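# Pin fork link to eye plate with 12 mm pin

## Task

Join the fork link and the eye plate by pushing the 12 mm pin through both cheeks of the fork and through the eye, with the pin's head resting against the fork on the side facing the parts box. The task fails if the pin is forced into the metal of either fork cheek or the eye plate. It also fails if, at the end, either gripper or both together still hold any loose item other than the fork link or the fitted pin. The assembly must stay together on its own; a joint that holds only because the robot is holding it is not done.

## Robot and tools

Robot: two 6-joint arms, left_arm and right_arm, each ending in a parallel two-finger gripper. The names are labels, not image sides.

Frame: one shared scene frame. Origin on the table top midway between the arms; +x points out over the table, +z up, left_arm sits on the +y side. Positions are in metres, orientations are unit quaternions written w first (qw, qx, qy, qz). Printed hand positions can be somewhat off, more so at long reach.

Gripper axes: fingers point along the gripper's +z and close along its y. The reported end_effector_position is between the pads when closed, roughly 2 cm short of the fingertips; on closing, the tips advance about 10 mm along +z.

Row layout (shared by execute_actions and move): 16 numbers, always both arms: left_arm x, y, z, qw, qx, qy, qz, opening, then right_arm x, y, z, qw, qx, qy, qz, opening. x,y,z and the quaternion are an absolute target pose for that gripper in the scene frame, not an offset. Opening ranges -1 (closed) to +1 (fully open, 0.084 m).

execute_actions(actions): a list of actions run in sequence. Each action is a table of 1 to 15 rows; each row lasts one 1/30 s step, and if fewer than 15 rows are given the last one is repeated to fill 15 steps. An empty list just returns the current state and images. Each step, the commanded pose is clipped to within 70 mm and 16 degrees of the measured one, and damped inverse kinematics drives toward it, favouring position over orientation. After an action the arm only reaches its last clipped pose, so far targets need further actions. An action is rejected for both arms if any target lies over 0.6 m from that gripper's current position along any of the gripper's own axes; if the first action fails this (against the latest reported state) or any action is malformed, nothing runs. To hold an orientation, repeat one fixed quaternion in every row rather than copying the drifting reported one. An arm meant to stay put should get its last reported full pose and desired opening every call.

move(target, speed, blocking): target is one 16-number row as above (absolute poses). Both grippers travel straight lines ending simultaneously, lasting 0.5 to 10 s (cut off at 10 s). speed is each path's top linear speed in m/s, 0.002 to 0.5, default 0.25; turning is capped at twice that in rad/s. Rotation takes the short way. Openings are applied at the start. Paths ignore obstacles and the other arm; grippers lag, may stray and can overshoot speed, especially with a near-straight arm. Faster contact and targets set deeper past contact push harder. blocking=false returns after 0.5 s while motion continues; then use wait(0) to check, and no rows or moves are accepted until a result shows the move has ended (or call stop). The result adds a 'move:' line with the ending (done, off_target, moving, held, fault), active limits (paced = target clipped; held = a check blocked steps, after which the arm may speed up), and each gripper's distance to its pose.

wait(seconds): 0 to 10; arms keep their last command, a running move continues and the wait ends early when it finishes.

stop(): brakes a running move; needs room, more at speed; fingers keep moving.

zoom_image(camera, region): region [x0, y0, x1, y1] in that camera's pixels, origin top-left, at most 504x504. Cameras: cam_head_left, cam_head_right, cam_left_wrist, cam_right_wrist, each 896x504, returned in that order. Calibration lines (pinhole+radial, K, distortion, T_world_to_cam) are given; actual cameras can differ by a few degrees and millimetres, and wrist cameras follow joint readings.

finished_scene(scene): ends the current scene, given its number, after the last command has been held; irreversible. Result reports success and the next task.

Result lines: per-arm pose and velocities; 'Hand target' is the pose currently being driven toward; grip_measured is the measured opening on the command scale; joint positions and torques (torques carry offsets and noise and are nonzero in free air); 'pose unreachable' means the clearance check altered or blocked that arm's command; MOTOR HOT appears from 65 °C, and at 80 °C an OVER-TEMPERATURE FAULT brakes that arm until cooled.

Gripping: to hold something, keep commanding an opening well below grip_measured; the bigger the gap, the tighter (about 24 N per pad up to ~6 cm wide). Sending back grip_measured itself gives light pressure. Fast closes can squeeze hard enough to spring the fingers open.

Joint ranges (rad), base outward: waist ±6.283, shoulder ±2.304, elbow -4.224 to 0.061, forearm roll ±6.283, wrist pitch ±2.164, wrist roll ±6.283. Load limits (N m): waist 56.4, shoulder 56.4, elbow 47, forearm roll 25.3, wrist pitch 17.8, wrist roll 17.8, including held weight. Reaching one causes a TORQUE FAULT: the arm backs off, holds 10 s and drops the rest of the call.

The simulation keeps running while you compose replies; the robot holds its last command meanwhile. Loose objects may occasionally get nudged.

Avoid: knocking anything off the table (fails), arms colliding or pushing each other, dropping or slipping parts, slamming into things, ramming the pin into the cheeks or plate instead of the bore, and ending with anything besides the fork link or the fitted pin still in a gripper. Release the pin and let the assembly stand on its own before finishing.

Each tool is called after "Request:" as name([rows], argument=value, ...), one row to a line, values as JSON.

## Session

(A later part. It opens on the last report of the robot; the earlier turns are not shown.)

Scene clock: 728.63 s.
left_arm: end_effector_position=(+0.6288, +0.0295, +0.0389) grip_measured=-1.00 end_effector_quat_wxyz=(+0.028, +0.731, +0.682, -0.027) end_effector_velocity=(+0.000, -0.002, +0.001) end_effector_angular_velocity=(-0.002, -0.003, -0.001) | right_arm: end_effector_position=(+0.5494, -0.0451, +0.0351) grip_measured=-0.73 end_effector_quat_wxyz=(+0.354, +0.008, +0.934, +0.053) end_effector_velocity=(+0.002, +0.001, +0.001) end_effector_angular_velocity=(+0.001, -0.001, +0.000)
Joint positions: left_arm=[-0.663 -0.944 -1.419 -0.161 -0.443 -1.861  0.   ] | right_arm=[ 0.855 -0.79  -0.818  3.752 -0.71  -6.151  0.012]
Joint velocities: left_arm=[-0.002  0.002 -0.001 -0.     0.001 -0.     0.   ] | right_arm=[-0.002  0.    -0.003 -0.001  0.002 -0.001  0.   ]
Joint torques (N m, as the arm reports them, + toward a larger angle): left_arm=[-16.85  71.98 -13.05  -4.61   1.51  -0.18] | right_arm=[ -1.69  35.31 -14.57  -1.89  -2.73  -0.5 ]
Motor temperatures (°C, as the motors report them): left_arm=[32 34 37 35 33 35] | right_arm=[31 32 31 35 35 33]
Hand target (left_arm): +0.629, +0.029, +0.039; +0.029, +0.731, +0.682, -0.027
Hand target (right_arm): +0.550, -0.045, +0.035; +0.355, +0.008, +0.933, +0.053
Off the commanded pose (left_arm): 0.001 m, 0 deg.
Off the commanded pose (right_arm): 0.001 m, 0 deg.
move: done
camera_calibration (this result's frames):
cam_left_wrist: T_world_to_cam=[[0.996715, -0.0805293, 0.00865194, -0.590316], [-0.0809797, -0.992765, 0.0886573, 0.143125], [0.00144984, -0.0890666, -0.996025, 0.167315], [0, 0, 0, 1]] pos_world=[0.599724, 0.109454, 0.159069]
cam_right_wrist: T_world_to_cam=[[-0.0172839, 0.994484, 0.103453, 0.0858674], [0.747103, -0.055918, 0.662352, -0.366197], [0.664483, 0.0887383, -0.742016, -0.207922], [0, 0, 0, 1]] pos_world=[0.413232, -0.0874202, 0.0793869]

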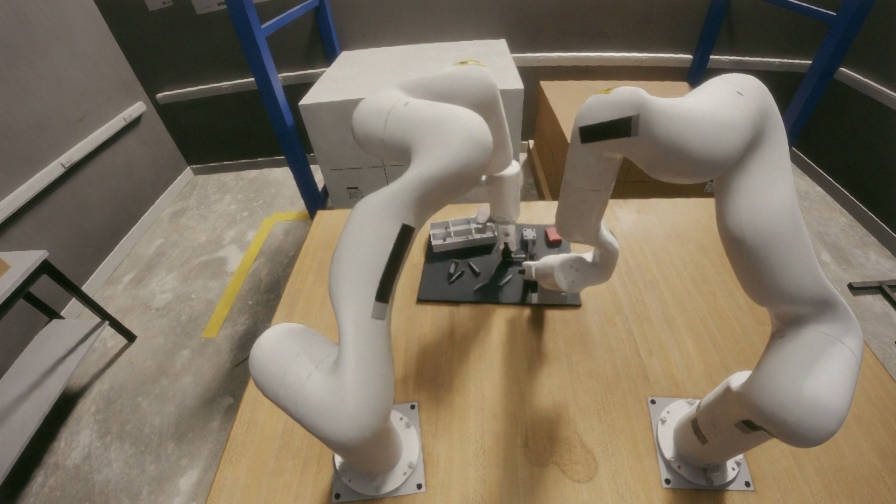

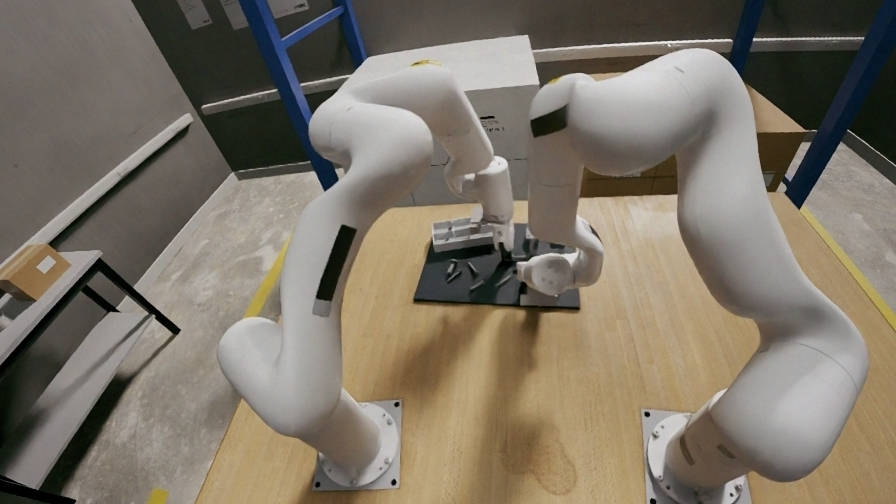

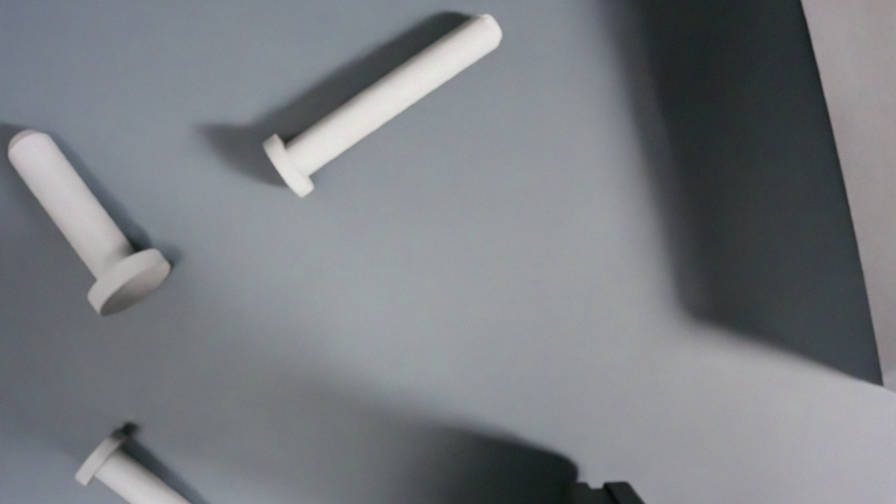

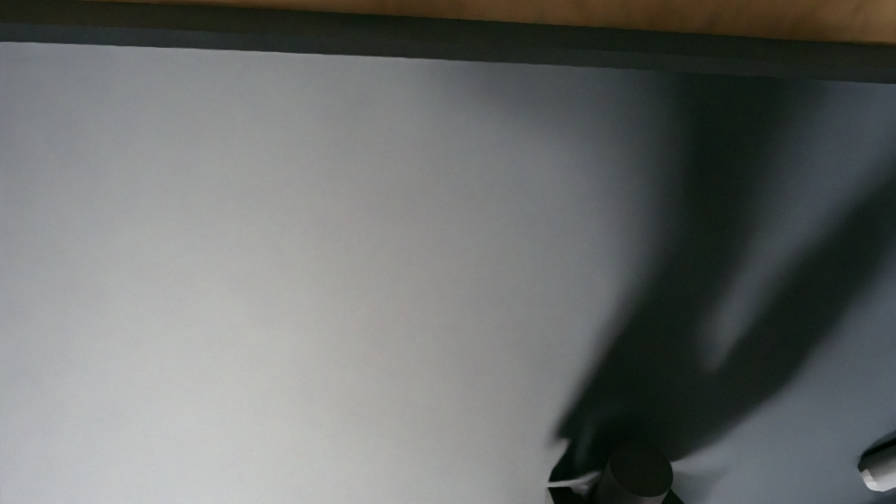

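Request:
move(target=[0.629,0.030,0.039,0.0287,0.7304,0.6815,-0.0268,-1,0.552,-0.045,0.0355,0.355,0.008,0.933,0.053,-1], speed=0.002)

Request:
move(target=[0.629,0.030,0.039,0.0287,0.7304,0.6815,-0.0268,-1,0.552,-0.045,0.0370,0.355,0.008,0.933,0.053,-1], speed=0.002)

Request:
move(target=[0.629,0.030,0.039,0.0287,0.7304,0.6815,-0.0268,-1,0.549,-0.045,0.0370,0.355,0.008,0.933,0.053,-1], speed=0.002)

Scene clock: 731.83 s.
left_arm: end_effector_position=(+0.6290, +0.0297, +0.0391) grip_measured=-1.00 end_effector_quat_wxyz=(+0.029, +0.731, +0.682, -0.027) end_effector_velocity=(+0.000, +0.001, +0.001) end_effector_angular_velocity=(+0.000, +0.001, +0.000) | right_arm: end_effector_position=(+0.5524, -0.0449, +0.0358) grip_measured=-0.73 end_effector_quat_wxyz=(+0.356, +0.008, +0.933, +0.053) end_effector_velocity=(-0.001, +0.001, -0.000) end_effector_angular_velocity=(+0.000, +0.002, +0.002)
Joint positions: left_arm=[-0.662 -0.943 -1.418 -0.162 -0.442 -1.859  0.   ] | right_arm=[ 0.852 -0.791 -0.823  3.751 -0.71  -6.153  0.012]
Joint velocities: left_arm=[ 0.001  0.001  0.001  0.    -0.001  0.     0.   ] | right_arm=[ 0.002 -0.    -0.001 -0.001  0.002  0.    -0.   ]
Joint torques (N m, as the arm reports them, + toward a larger angle): left_arm=[  1.48  70.46 -10.03  -1.25   0.41  -0.17] | right_arm=[  1.97  35.2  -10.7   -3.23  -0.9   -0.58]
Motor temperatures (°C, as the motors report them): left_arm=[32 34 37 35 33 35] | right_arm=[31 32 31 35 35 33]
Hand target (left_arm): +0.629, +0.030, +0.039; +0.029, +0.731, +0.682, -0.027
Hand target (right_arm): +0.552, -0.045, +0.035; +0.355, +0.008, +0.933, +0.053
Off the commanded pose (left_arm): 0.000 m, 0 deg.
Off the commanded pose (right_arm): 0.000 m, 0 deg.
move: done
camera_calibration (this result's frames):
cam_left_wrist: T_world_to_cam=[[0.996668, -0.0809353, 0.0101024, -0.59052], [-0.0815154, -0.992656, 0.0893793, 0.143603], [0.00279426, -0.089905, -0.995946, 0.166715], [0, 0, 0, 1]] pos_world=[0.599793, 0.109743, 0.15917]
cam_right_wrist: T_world_to_cam=[[-0.0171004, 0.994389, 0.10439, 0.0854281], [0.745255, -0.0569259, 0.664345, -0.367975], [0.66656, 0.0891574, -0.740101, -0.210605], [0, 0, 0, 1]] pos_world=[0.416077, -0.0871191, 0.0796756]

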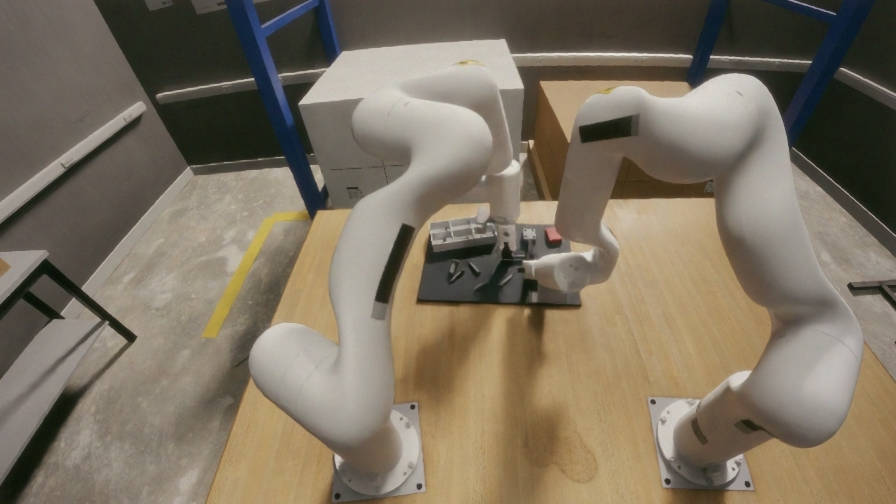

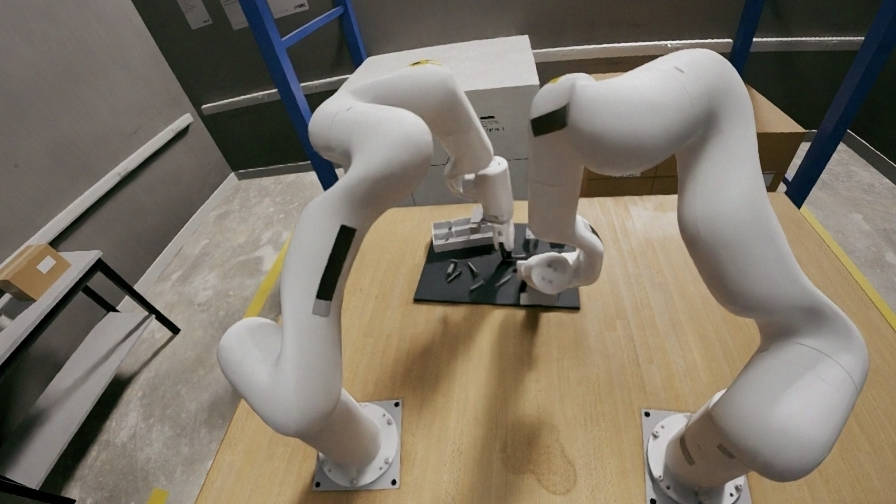

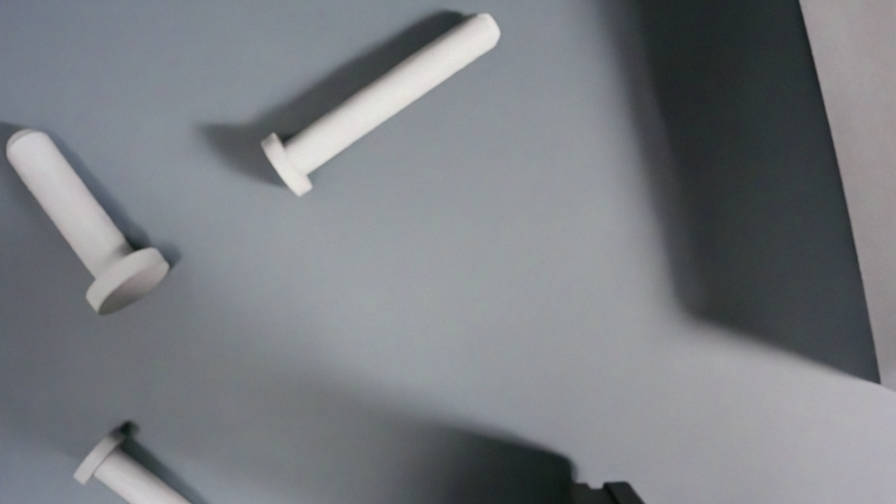

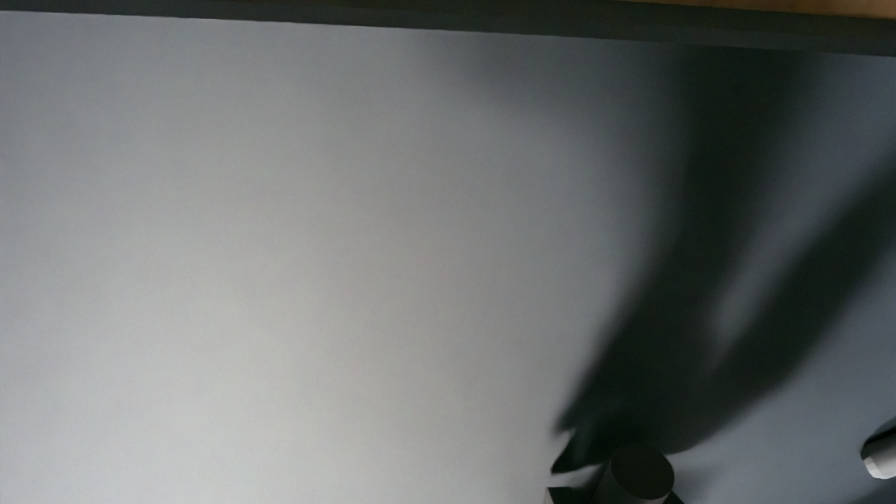

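Scene clock: 732.70 s.
left_arm: end_effector_position=(+0.6290, +0.0298, +0.0391) grip_measured=-1.00 end_effector_quat_wxyz=(+0.029, +0.731, +0.682, -0.027) end_effector_velocity=(+0.000, +0.001, +0.000) end_effector_angular_velocity=(+0.001, +0.000, -0.000) | right_arm: end_effector_position=(+0.5522, -0.0449, +0.0371) grip_measured=-0.73 end_effector_quat_wxyz=(+0.355, +0.008, +0.933, +0.053) end_effector_velocity=(-0.001, +0.001, -0.000) end_effector_angular_velocity=(-0.000, +0.001, +0.001)
Joint positions: left_arm=[-0.662 -0.943 -1.418 -0.162 -0.442 -1.859  0.   ] | right_arm=[ 0.852 -0.788 -0.821  3.752 -0.707 -6.155  0.012]
Joint velocities: left_arm=[ 0.001  0.001  0.001  0.001 -0.001 -0.     0.   ] | right_arm=[ 0.002  0.     0.     0.001  0.001 -0.    -0.   ]
Joint torques (N m, as the arm reports them, + toward a larger angle): left_arm=[ 6.1  69.36 -9.48 -0.62  0.34 -0.25] | right_arm=[ 4.94 34.77 -9.25 -2.73 -0.6  -0.31]
Motor temperatures (°C, as the motors report them): left_arm=[32 34 37 35 33 35] | right_arm=[31 32 31 35 35 33]
Hand target (left_arm): +0.629, +0.030, +0.039; +0.029, +0.731, +0.682, -0.027
Hand target (right_arm): +0.552, -0.045, +0.037; +0.355, +0.008, +0.933, +0.053
Off the commanded pose (left_arm): 0.000 m, 0 deg.
Off the commanded pose (right_arm): 0.000 m, 0 deg.
move: done
camera_calibration (this result's frames):
cam_left_wrist: T_world_to_cam=[[0.996672, -0.0809017, 0.0100094, -0.590518], [-0.0814735, -0.992665, 0.0893261, 0.143663], [0.00270936, -0.0898443, -0.995952, 0.166792], [0, 0, 0, 1]] pos_world=[0.599806, 0.109821, 0.159195]
cam_right_wrist: T_world_to_cam=[[-0.0172063, 0.994411, 0.104167, 0.0853892], [0.745754, -0.0566319, 0.66381, -0.368917], [0.665999, 0.0891046, -0.740612, -0.209177], [0, 0, 0, 1]] pos_world=[0.415902, -0.0871659, 0.0810775]

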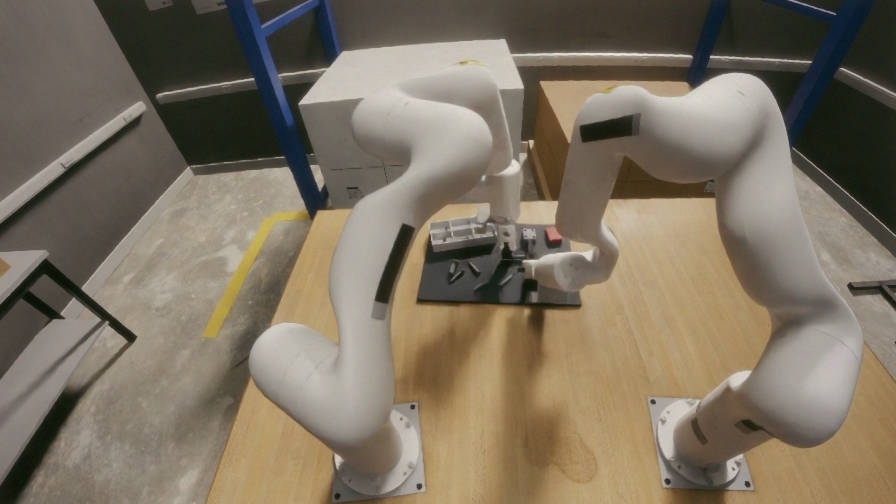

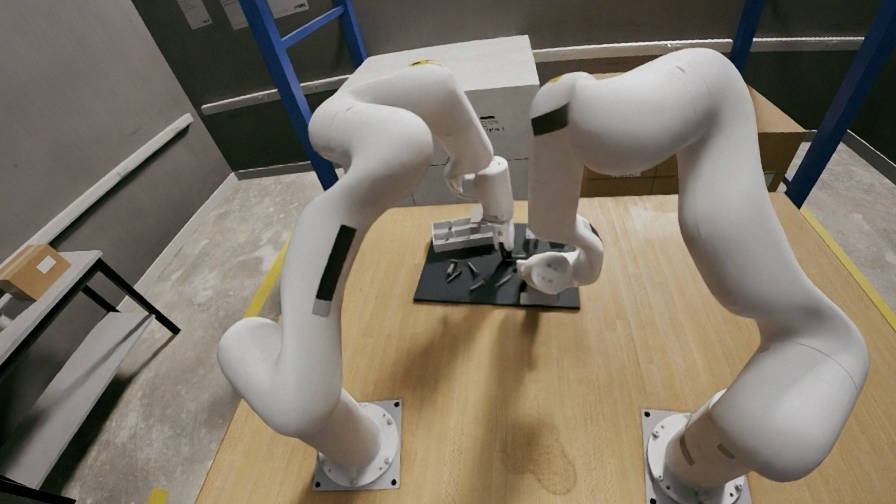

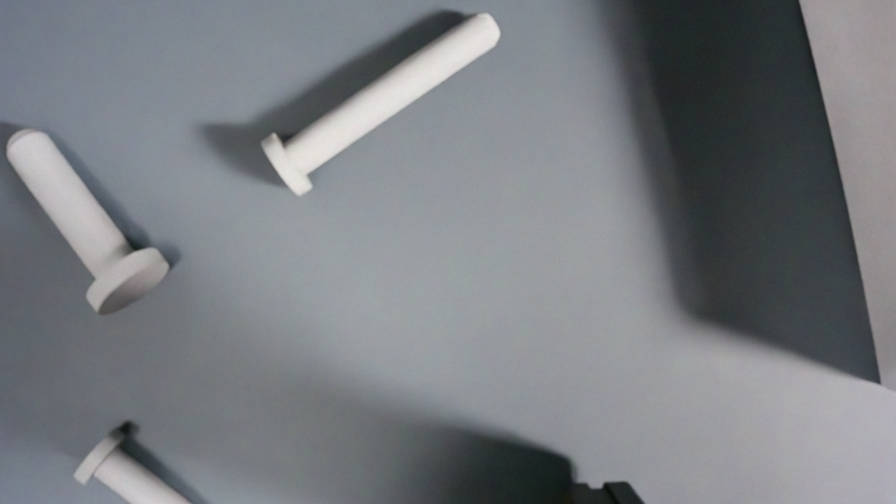

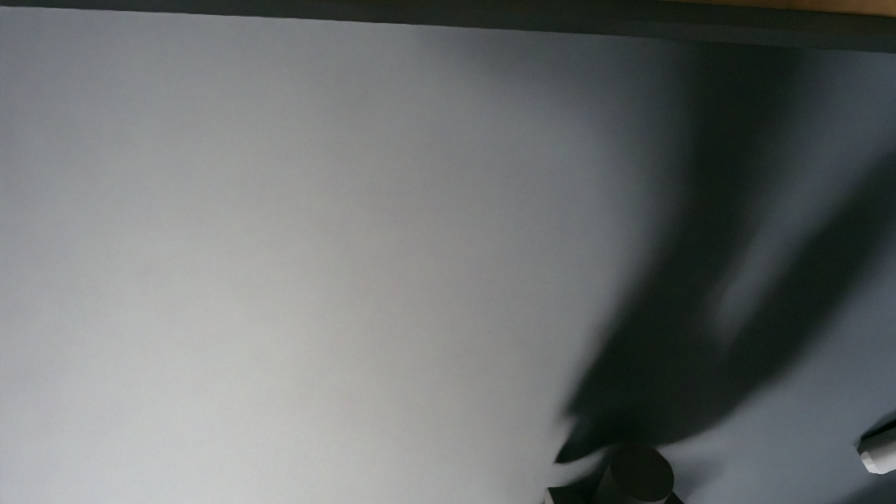

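Scene clock: 734.50 s.
left_arm: end_effector_position=(+0.6290, +0.0300, +0.0390) grip_measured=-1.00 end_effector_quat_wxyz=(+0.029, +0.731, +0.682, -0.027) end_effector_velocity=(+0.001, +0.000, +0.000) end_effector_angular_velocity=(-0.000, -0.002, -0.001) | right_arm: end_effector_position=(+0.5490, -0.0450, +0.0370) grip_measured=-0.73 end_effector_quat_wxyz=(+0.355, +0.008, +0.933, +0.053) end_effector_velocity=(-0.002, -0.001, -0.001) end_effector_angular_velocity=(-0.002, +0.002, +0.000)
Joint positions: left_arm=[-0.662 -0.943 -1.418 -0.162 -0.442 -1.859  0.   ] | right_arm=[ 0.857 -0.785 -0.815  3.755 -0.71  -6.152  0.012]
Joint velocities: left_arm=[ 0.     0.001 -0.     0.001  0.001  0.     0.   ] | right_arm=[ 0.     0.     0.004 -0.    -0.     0.    -0.   ]
Joint torques (N m, as the arm reports them, + toward a larger angle): left_arm=[ 7.39 69.6  -9.1  -0.41  0.39 -0.33] | right_arm=[ 1.21 35.25 -8.73 -2.17 -0.32 -0.5 ]
Motor temperatures (°C, as the motors report them): left_arm=[32 34 37 35 33 35] | right_arm=[31 32 31 35 35 33]
Hand target (left_arm): +0.629, +0.030, +0.039; +0.029, +0.731, +0.682, -0.027
Hand target (right_arm): +0.549, -0.045, +0.037; +0.355, +0.008, +0.933, +0.053
Off the commanded pose (left_arm): 0.000 m, 0 deg.
Off the commanded pose (right_arm): 0.000 m, 0 deg.
move: done
camera_calibration (this result's frames):
cam_left_wrist: T_world_to_cam=[[0.996687, -0.0807556, 0.00970416, -0.590466], [-0.0813002, -0.992695, 0.0891478, 0.143779], [0.00243409, -0.0896414, -0.995971, 0.166889], [0, 0, 0, 1]] pos_world=[0.599793, 0.110005, 0.159129]
cam_right_wrist: T_world_to_cam=[[-0.0171667, 0.994435, 0.103946, 0.0854323], [0.746012, -0.0564792, 0.663533, -0.366681], [0.665711, 0.0889354, -0.740891, -0.206983], [0, 0, 0, 1]] pos_world=[0.412806, -0.0872586, 0.0810725]

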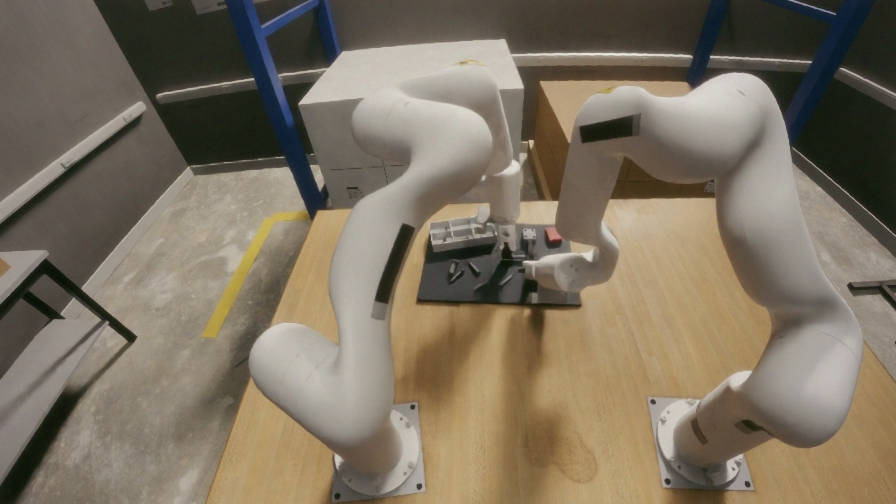

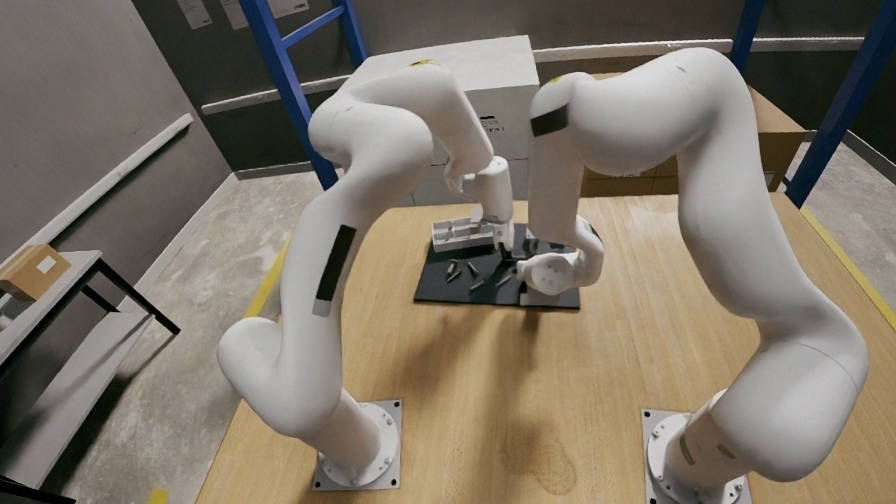

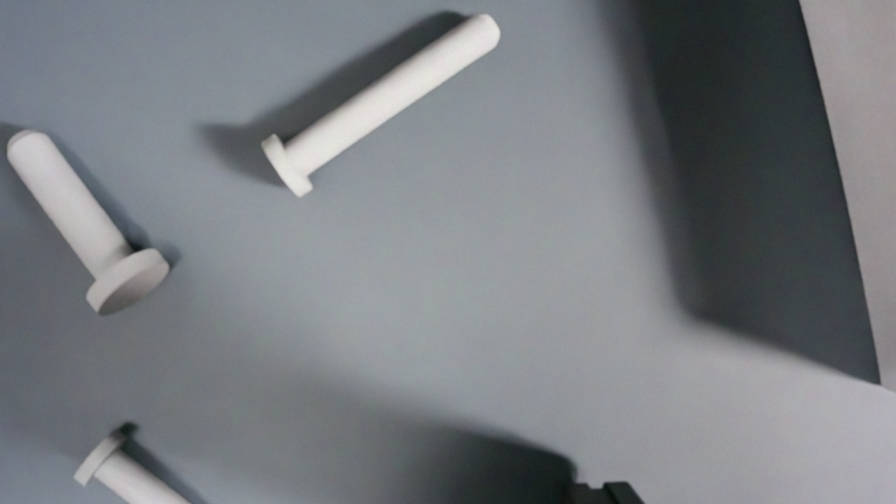

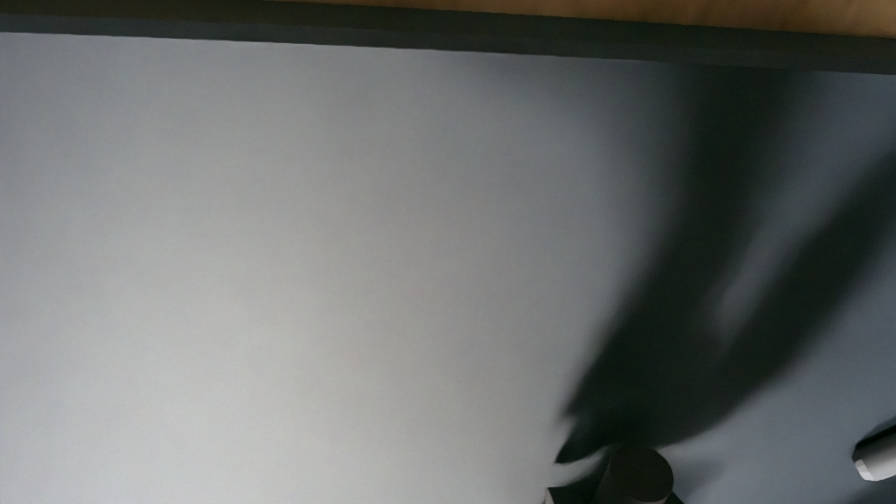

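Pressure relaxed at x 0.552, z 0.037. Return there and push.

Request:
move(target=[0.629,0.030,0.039,0.0287,0.7304,0.6815,-0.0268,-1,0.552,-0.045,0.0370,0.355,0.008,0.933,0.053,-1], speed=0.004)

Request:
move(target=[0.629,0.0285,0.039,0.0287,0.7304,0.6815,-0.0268,-1,0.552,-0.045,0.0370,0.355,0.008,0.933,0.053,-1], speed=0.002)

Scene clock: 736.43 s.
left_arm: end_effector_position=(+0.6290, +0.0300, +0.0390) grip_measured=-1.00 end_effector_quat_wxyz=(+0.029, +0.731, +0.682, -0.027) end_effector_velocity=(+0.000, -0.000, +0.000) end_effector_angular_velocity=(-0.000, -0.002, -0.001) | right_arm: end_effector_position=(+0.5519, -0.0450, +0.0370) grip_measured=-0.73 end_effector_quat_wxyz=(+0.355, +0.008, +0.933, +0.053) end_effector_velocity=(+0.001, +0.000, +0.000) end_effector_angular_velocity=(-0.000, -0.000, -0.000)
Joint positions: left_arm=[-0.662 -0.943 -1.418 -0.162 -0.442 -1.859  0.   ] | right_arm=[ 0.852 -0.787 -0.821  3.752 -0.707 -6.155  0.012]
Joint velocities: left_arm=[-0.     0.001  0.     0.001  0.001 -0.     0.   ] | right_arm=[-0.    -0.    -0.001  0.001  0.001 -0.001  0.   ]
Joint torques (N m, as the arm reports them, + toward a larger angle): left_arm=[ 6.36 70.12 -9.4  -0.4   0.41 -0.26] | right_arm=[  0.72  35.66 -11.18  -3.31  -1.13  -0.74]
Motor temperatures (°C, as the motors report them): left_arm=[32 34 37 35 33 35] | right_arm=[31 32 31 35 35 33]
Hand target (left_arm): +0.629, +0.030, +0.039; +0.029, +0.731, +0.682, -0.027
Hand target (right_arm): +0.552, -0.045, +0.037; +0.355, +0.008, +0.933, +0.053
Off the commanded pose (left_arm): 0.000 m, 0 deg.
Off the commanded pose (right_arm): 0.000 m, 0 deg.
move: done
camera_calibration (this result's frames):
cam_left_wrist: T_world_to_cam=[[0.996687, -0.0807544, 0.00970017, -0.590466], [-0.0812986, -0.992695, 0.0891469, 0.14378], [0.00243031, -0.0896402, -0.995971, 0.166891], [0, 0, 0, 1]] pos_world=[0.599793, 0.110007, 0.159128]
cam_right_wrist: T_world_to_cam=[[-0.0171278, 0.994434, 0.103957, 0.085481], [0.746111, -0.0565026, 0.663419, -0.368822], [0.665601, 0.0889267, -0.740991, -0.208862], [0, 0, 0, 1]] pos_world=[0.415665, -0.0872712, 0.081032]

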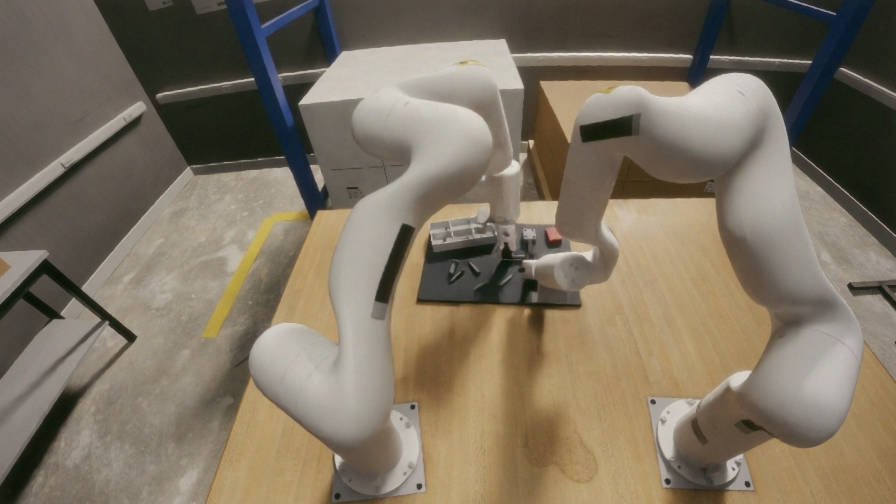

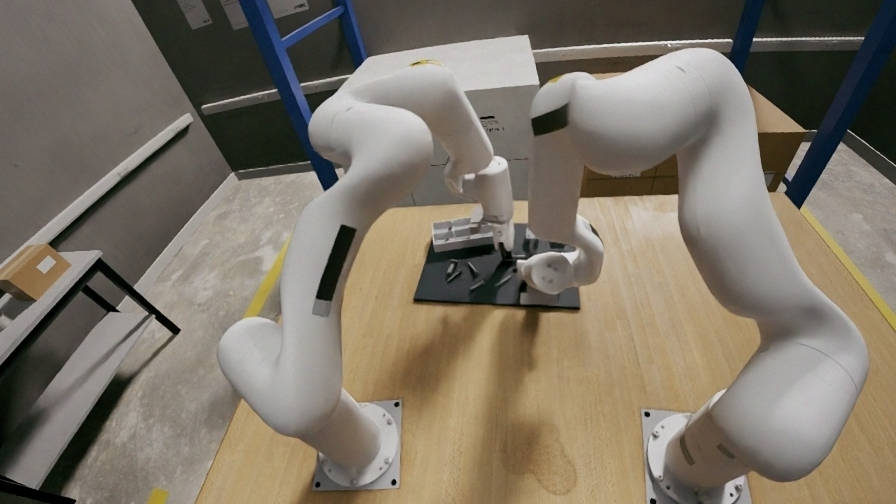

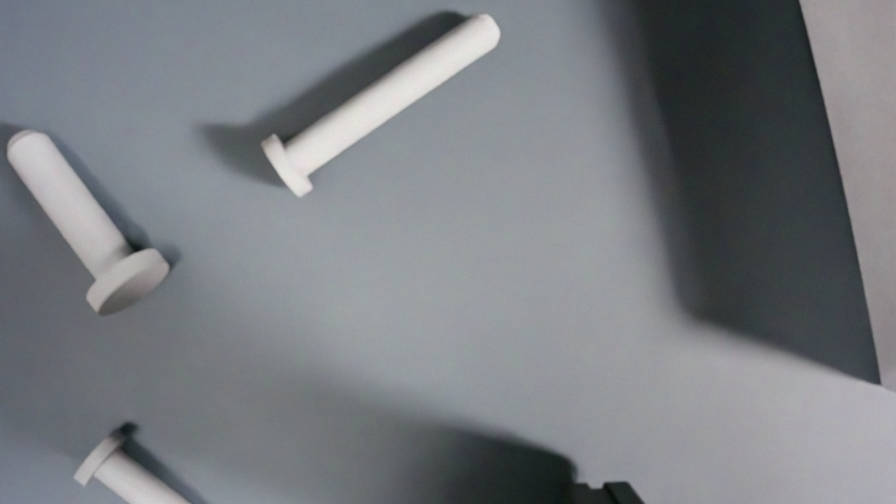

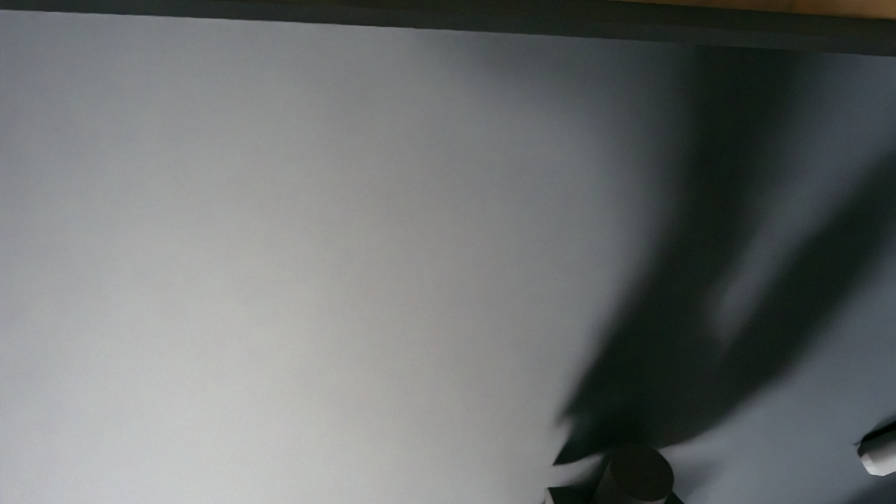

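Scene clock: 737.40 s.
left_arm: end_effector_position=(+0.6290, +0.0286, +0.0390) grip_measured=-1.00 end_effector_quat_wxyz=(+0.029, +0.731, +0.682, -0.027) end_effector_velocity=(-0.000, +0.000, -0.000) end_effector_angular_velocity=(+0.001, +0.001, -0.001) | right_arm: end_effector_position=(+0.5520, -0.0450, +0.0370) grip_measured=-0.73 end_effector_quat_wxyz=(+0.355, +0.008, +0.933, +0.053) end_effector_velocity=(+0.000, +0.000, +0.000) end_effector_angular_velocity=(-0.000, -0.000, +0.001)
Joint positions: left_arm=[-0.664 -0.944 -1.42  -0.161 -0.443 -1.862  0.   ] | right_arm=[ 0.852 -0.787 -0.821  3.752 -0.707 -6.155  0.012]
Joint velocities: left_arm=[-0.    -0.001 -0.001  0.001 -0.001 -0.001  0.   ] | right_arm=[-0.     0.001  0.    -0.     0.    -0.001  0.   ]
Joint torques (N m, as the arm reports them, + toward a larger angle): left_arm=[ 3.88 69.48 -9.49 -0.76  0.42 -0.21] | right_arm=[  2.26  35.31 -11.37  -1.66  -0.96  -0.35]
Motor temperatures (°C, as the motors report them): left_arm=[32 34 37 35 33 35] | right_arm=[31 32 31 35 35 33]
Hand target (left_arm): +0.629, +0.028, +0.039; +0.029, +0.731, +0.682, -0.027
Hand target (right_arm): +0.552, -0.045, +0.037; +0.355, +0.008, +0.933, +0.053
Off the commanded pose (left_arm): 0.000 m, 0 deg.
Off the commanded pose (right_arm): 0.000 m, 0 deg.
move: done
camera_calibration (this result's frames):
cam_left_wrist: T_world_to_cam=[[0.996693, -0.0806959, 0.00958178, -0.590575], [-0.0812295, -0.992706, 0.0890835, 0.142372], [0.00232322, -0.0895672, -0.995978, 0.16681], [0, 0, 0, 1]] pos_world=[0.599799, 0.108618, 0.159115]
cam_right_wrist: T_world_to_cam=[[-0.0171322, 0.994431, 0.103988, 0.0854653], [0.745973, -0.056538, 0.663572, -0.368891], [0.665756, 0.0889404, -0.74085, -0.208994], [0, 0, 0, 1]] pos_world=[0.415786, -0.0872577, 0.0810655]

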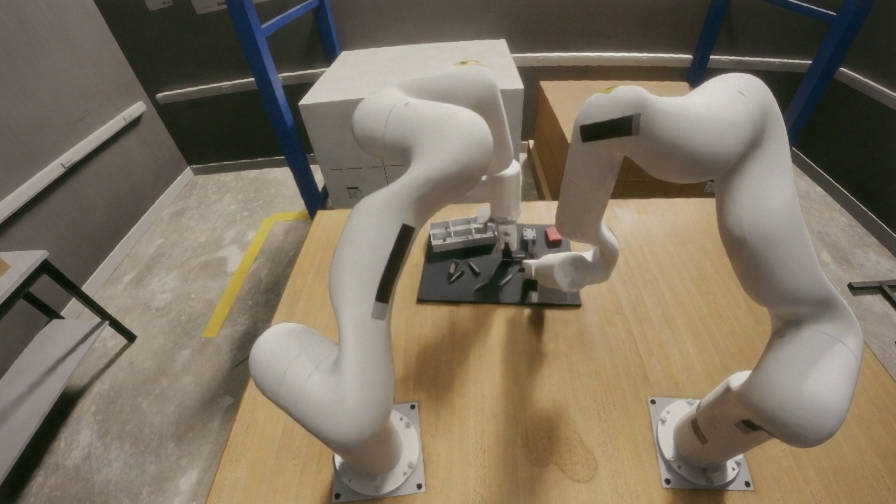

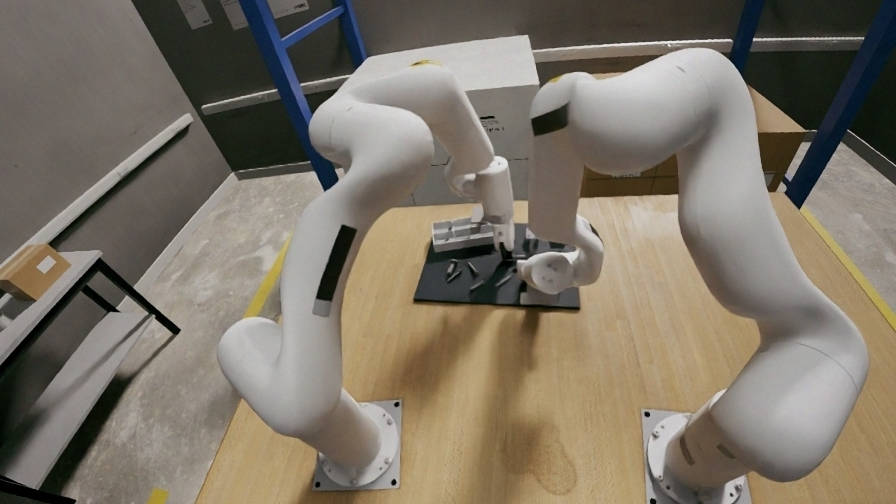

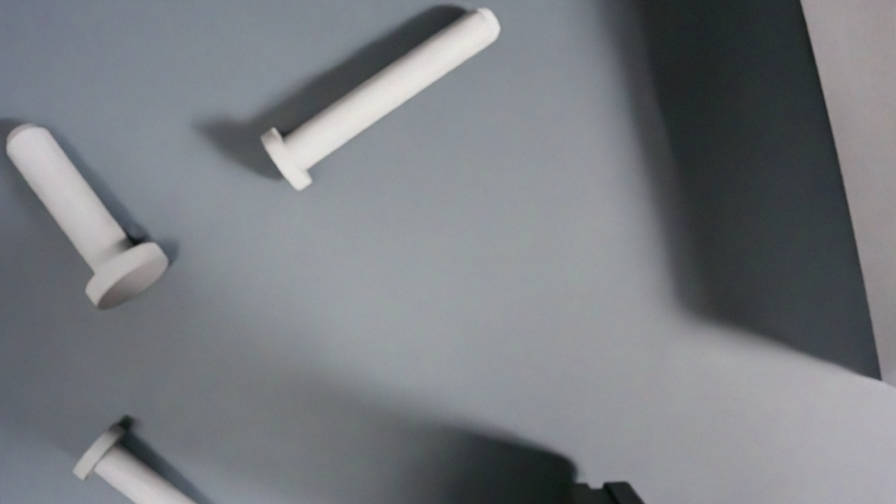

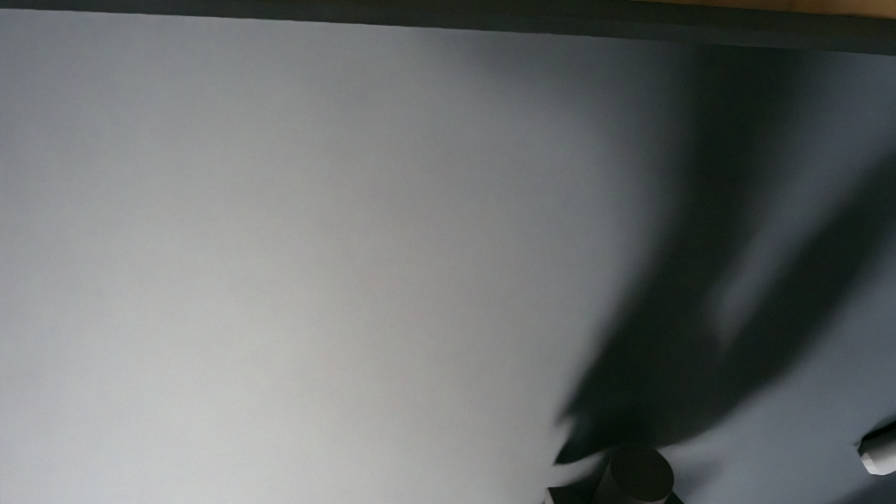

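It's moving in.

Request:
move(target=[0.6288,0.026,0.039,0.0287,0.7304,0.6815,-0.0268,-1,0.552,-0.045,0.0370,0.355,0.008,0.933,0.053,-1], speed=0.003)

Scene clock: 739.27 s.
left_arm: end_effector_position=(+0.6288, +0.0260, +0.0390) grip_measured=-1.00 end_effector_quat_wxyz=(+0.029, +0.731, +0.682, -0.027) end_effector_velocity=(-0.000, -0.001, -0.000) end_effector_angular_velocity=(-0.000, +0.000, +0.001) | right_arm: end_effector_position=(+0.5520, -0.0450, +0.0370) grip_measured=-0.73 end_effector_quat_wxyz=(+0.355, +0.008, +0.933, +0.053) end_effector_velocity=(-0.001, +0.000, +0.000) end_effector_angular_velocity=(-0.000, +0.000, +0.001)
Joint positions: left_arm=[-0.668 -0.946 -1.424 -0.16  -0.445 -1.866  0.   ] | right_arm=[ 0.852 -0.787 -0.821  3.752 -0.707 -6.155  0.012]
Joint velocities: left_arm=[-0.001 -0.001 -0.001 -0.    -0.    -0.001  0.   ] | right_arm=[ 0.001  0.     0.001  0.001  0.    -0.    -0.   ]
Joint torques (N m, as the arm reports them, + toward a larger angle): left_arm=[ 3.37 70.56 -9.58 -0.99  0.49 -0.14] | right_arm=[ -0.06  37.28 -10.21  -1.72  -0.64  -0.14]
Motor temperatures (°C, as the motors report them): left_arm=[32 34 37 35 33 35] | right_arm=[31 32 31 35 35 33]
Hand target (left_arm): +0.629, +0.026, +0.039; +0.029, +0.731, +0.682, -0.027
Hand target (right_arm): +0.552, -0.045, +0.037; +0.355, +0.008, +0.933, +0.053
Off the commanded pose (left_arm): 0.000 m, 0 deg.
Off the commanded pose (right_arm): 0.000 m, 0 deg.
move: done
camera_calibration (this result's frames):
cam_left_wrist: T_world_to_cam=[[0.996686, -0.0807581, 0.00970454, -0.590599], [-0.0813027, -0.992694, 0.0891586, 0.139843], [0.00243336, -0.0896522, -0.99597, 0.166538], [0, 0, 0, 1]] pos_world=[0.599607, 0.106056, 0.15913]
cam_right_wrist: T_world_to_cam=[[-0.0171527, 0.994428, 0.104016, 0.0854533], [0.745936, -0.0565468, 0.663613, -0.368901], [0.665797, 0.0889722, -0.74081, -0.209019], [0, 0, 0, 1]] pos_world=[0.415806, -0.0872404, 0.0810755]

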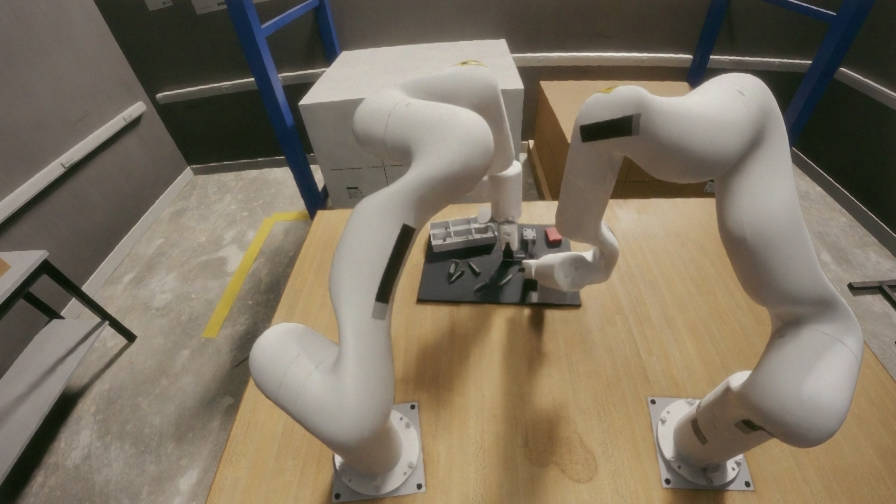

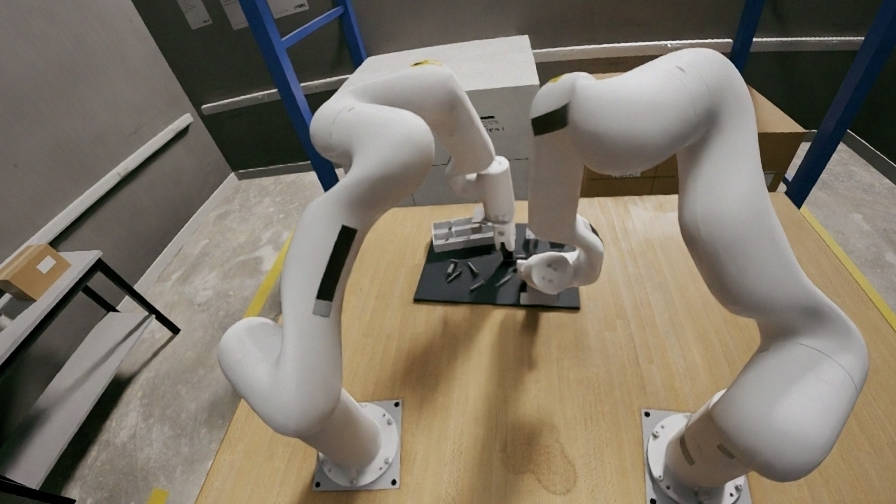

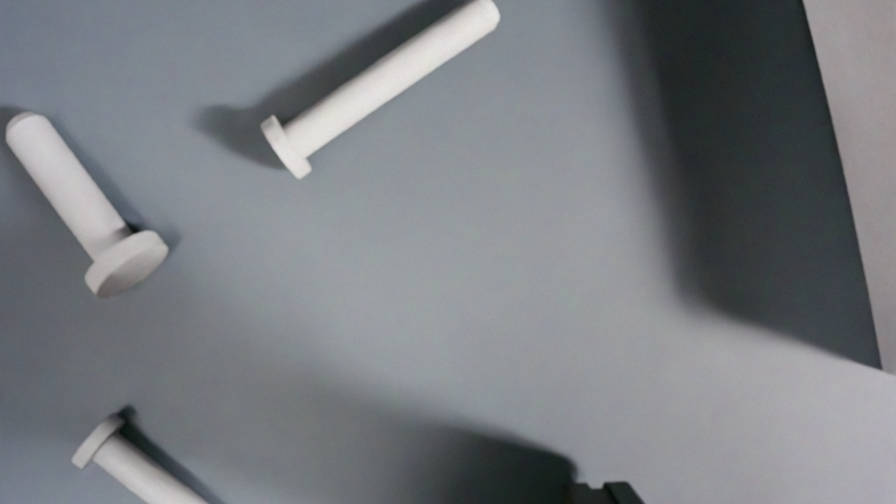

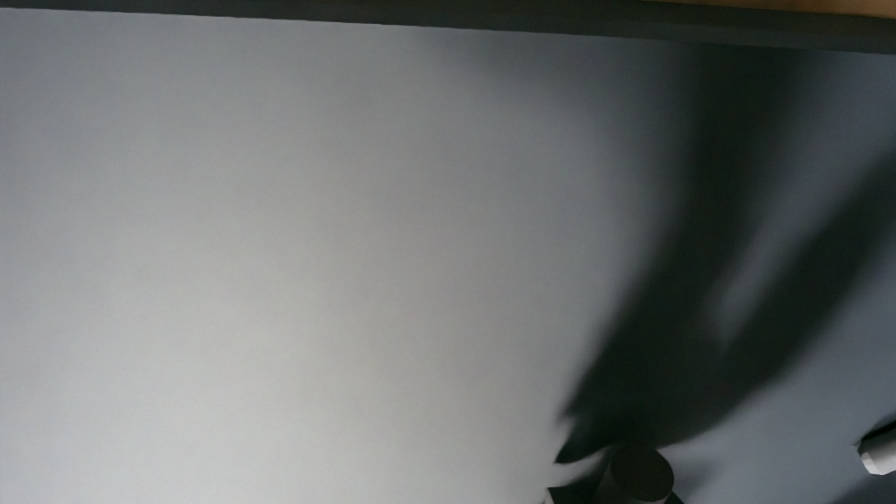

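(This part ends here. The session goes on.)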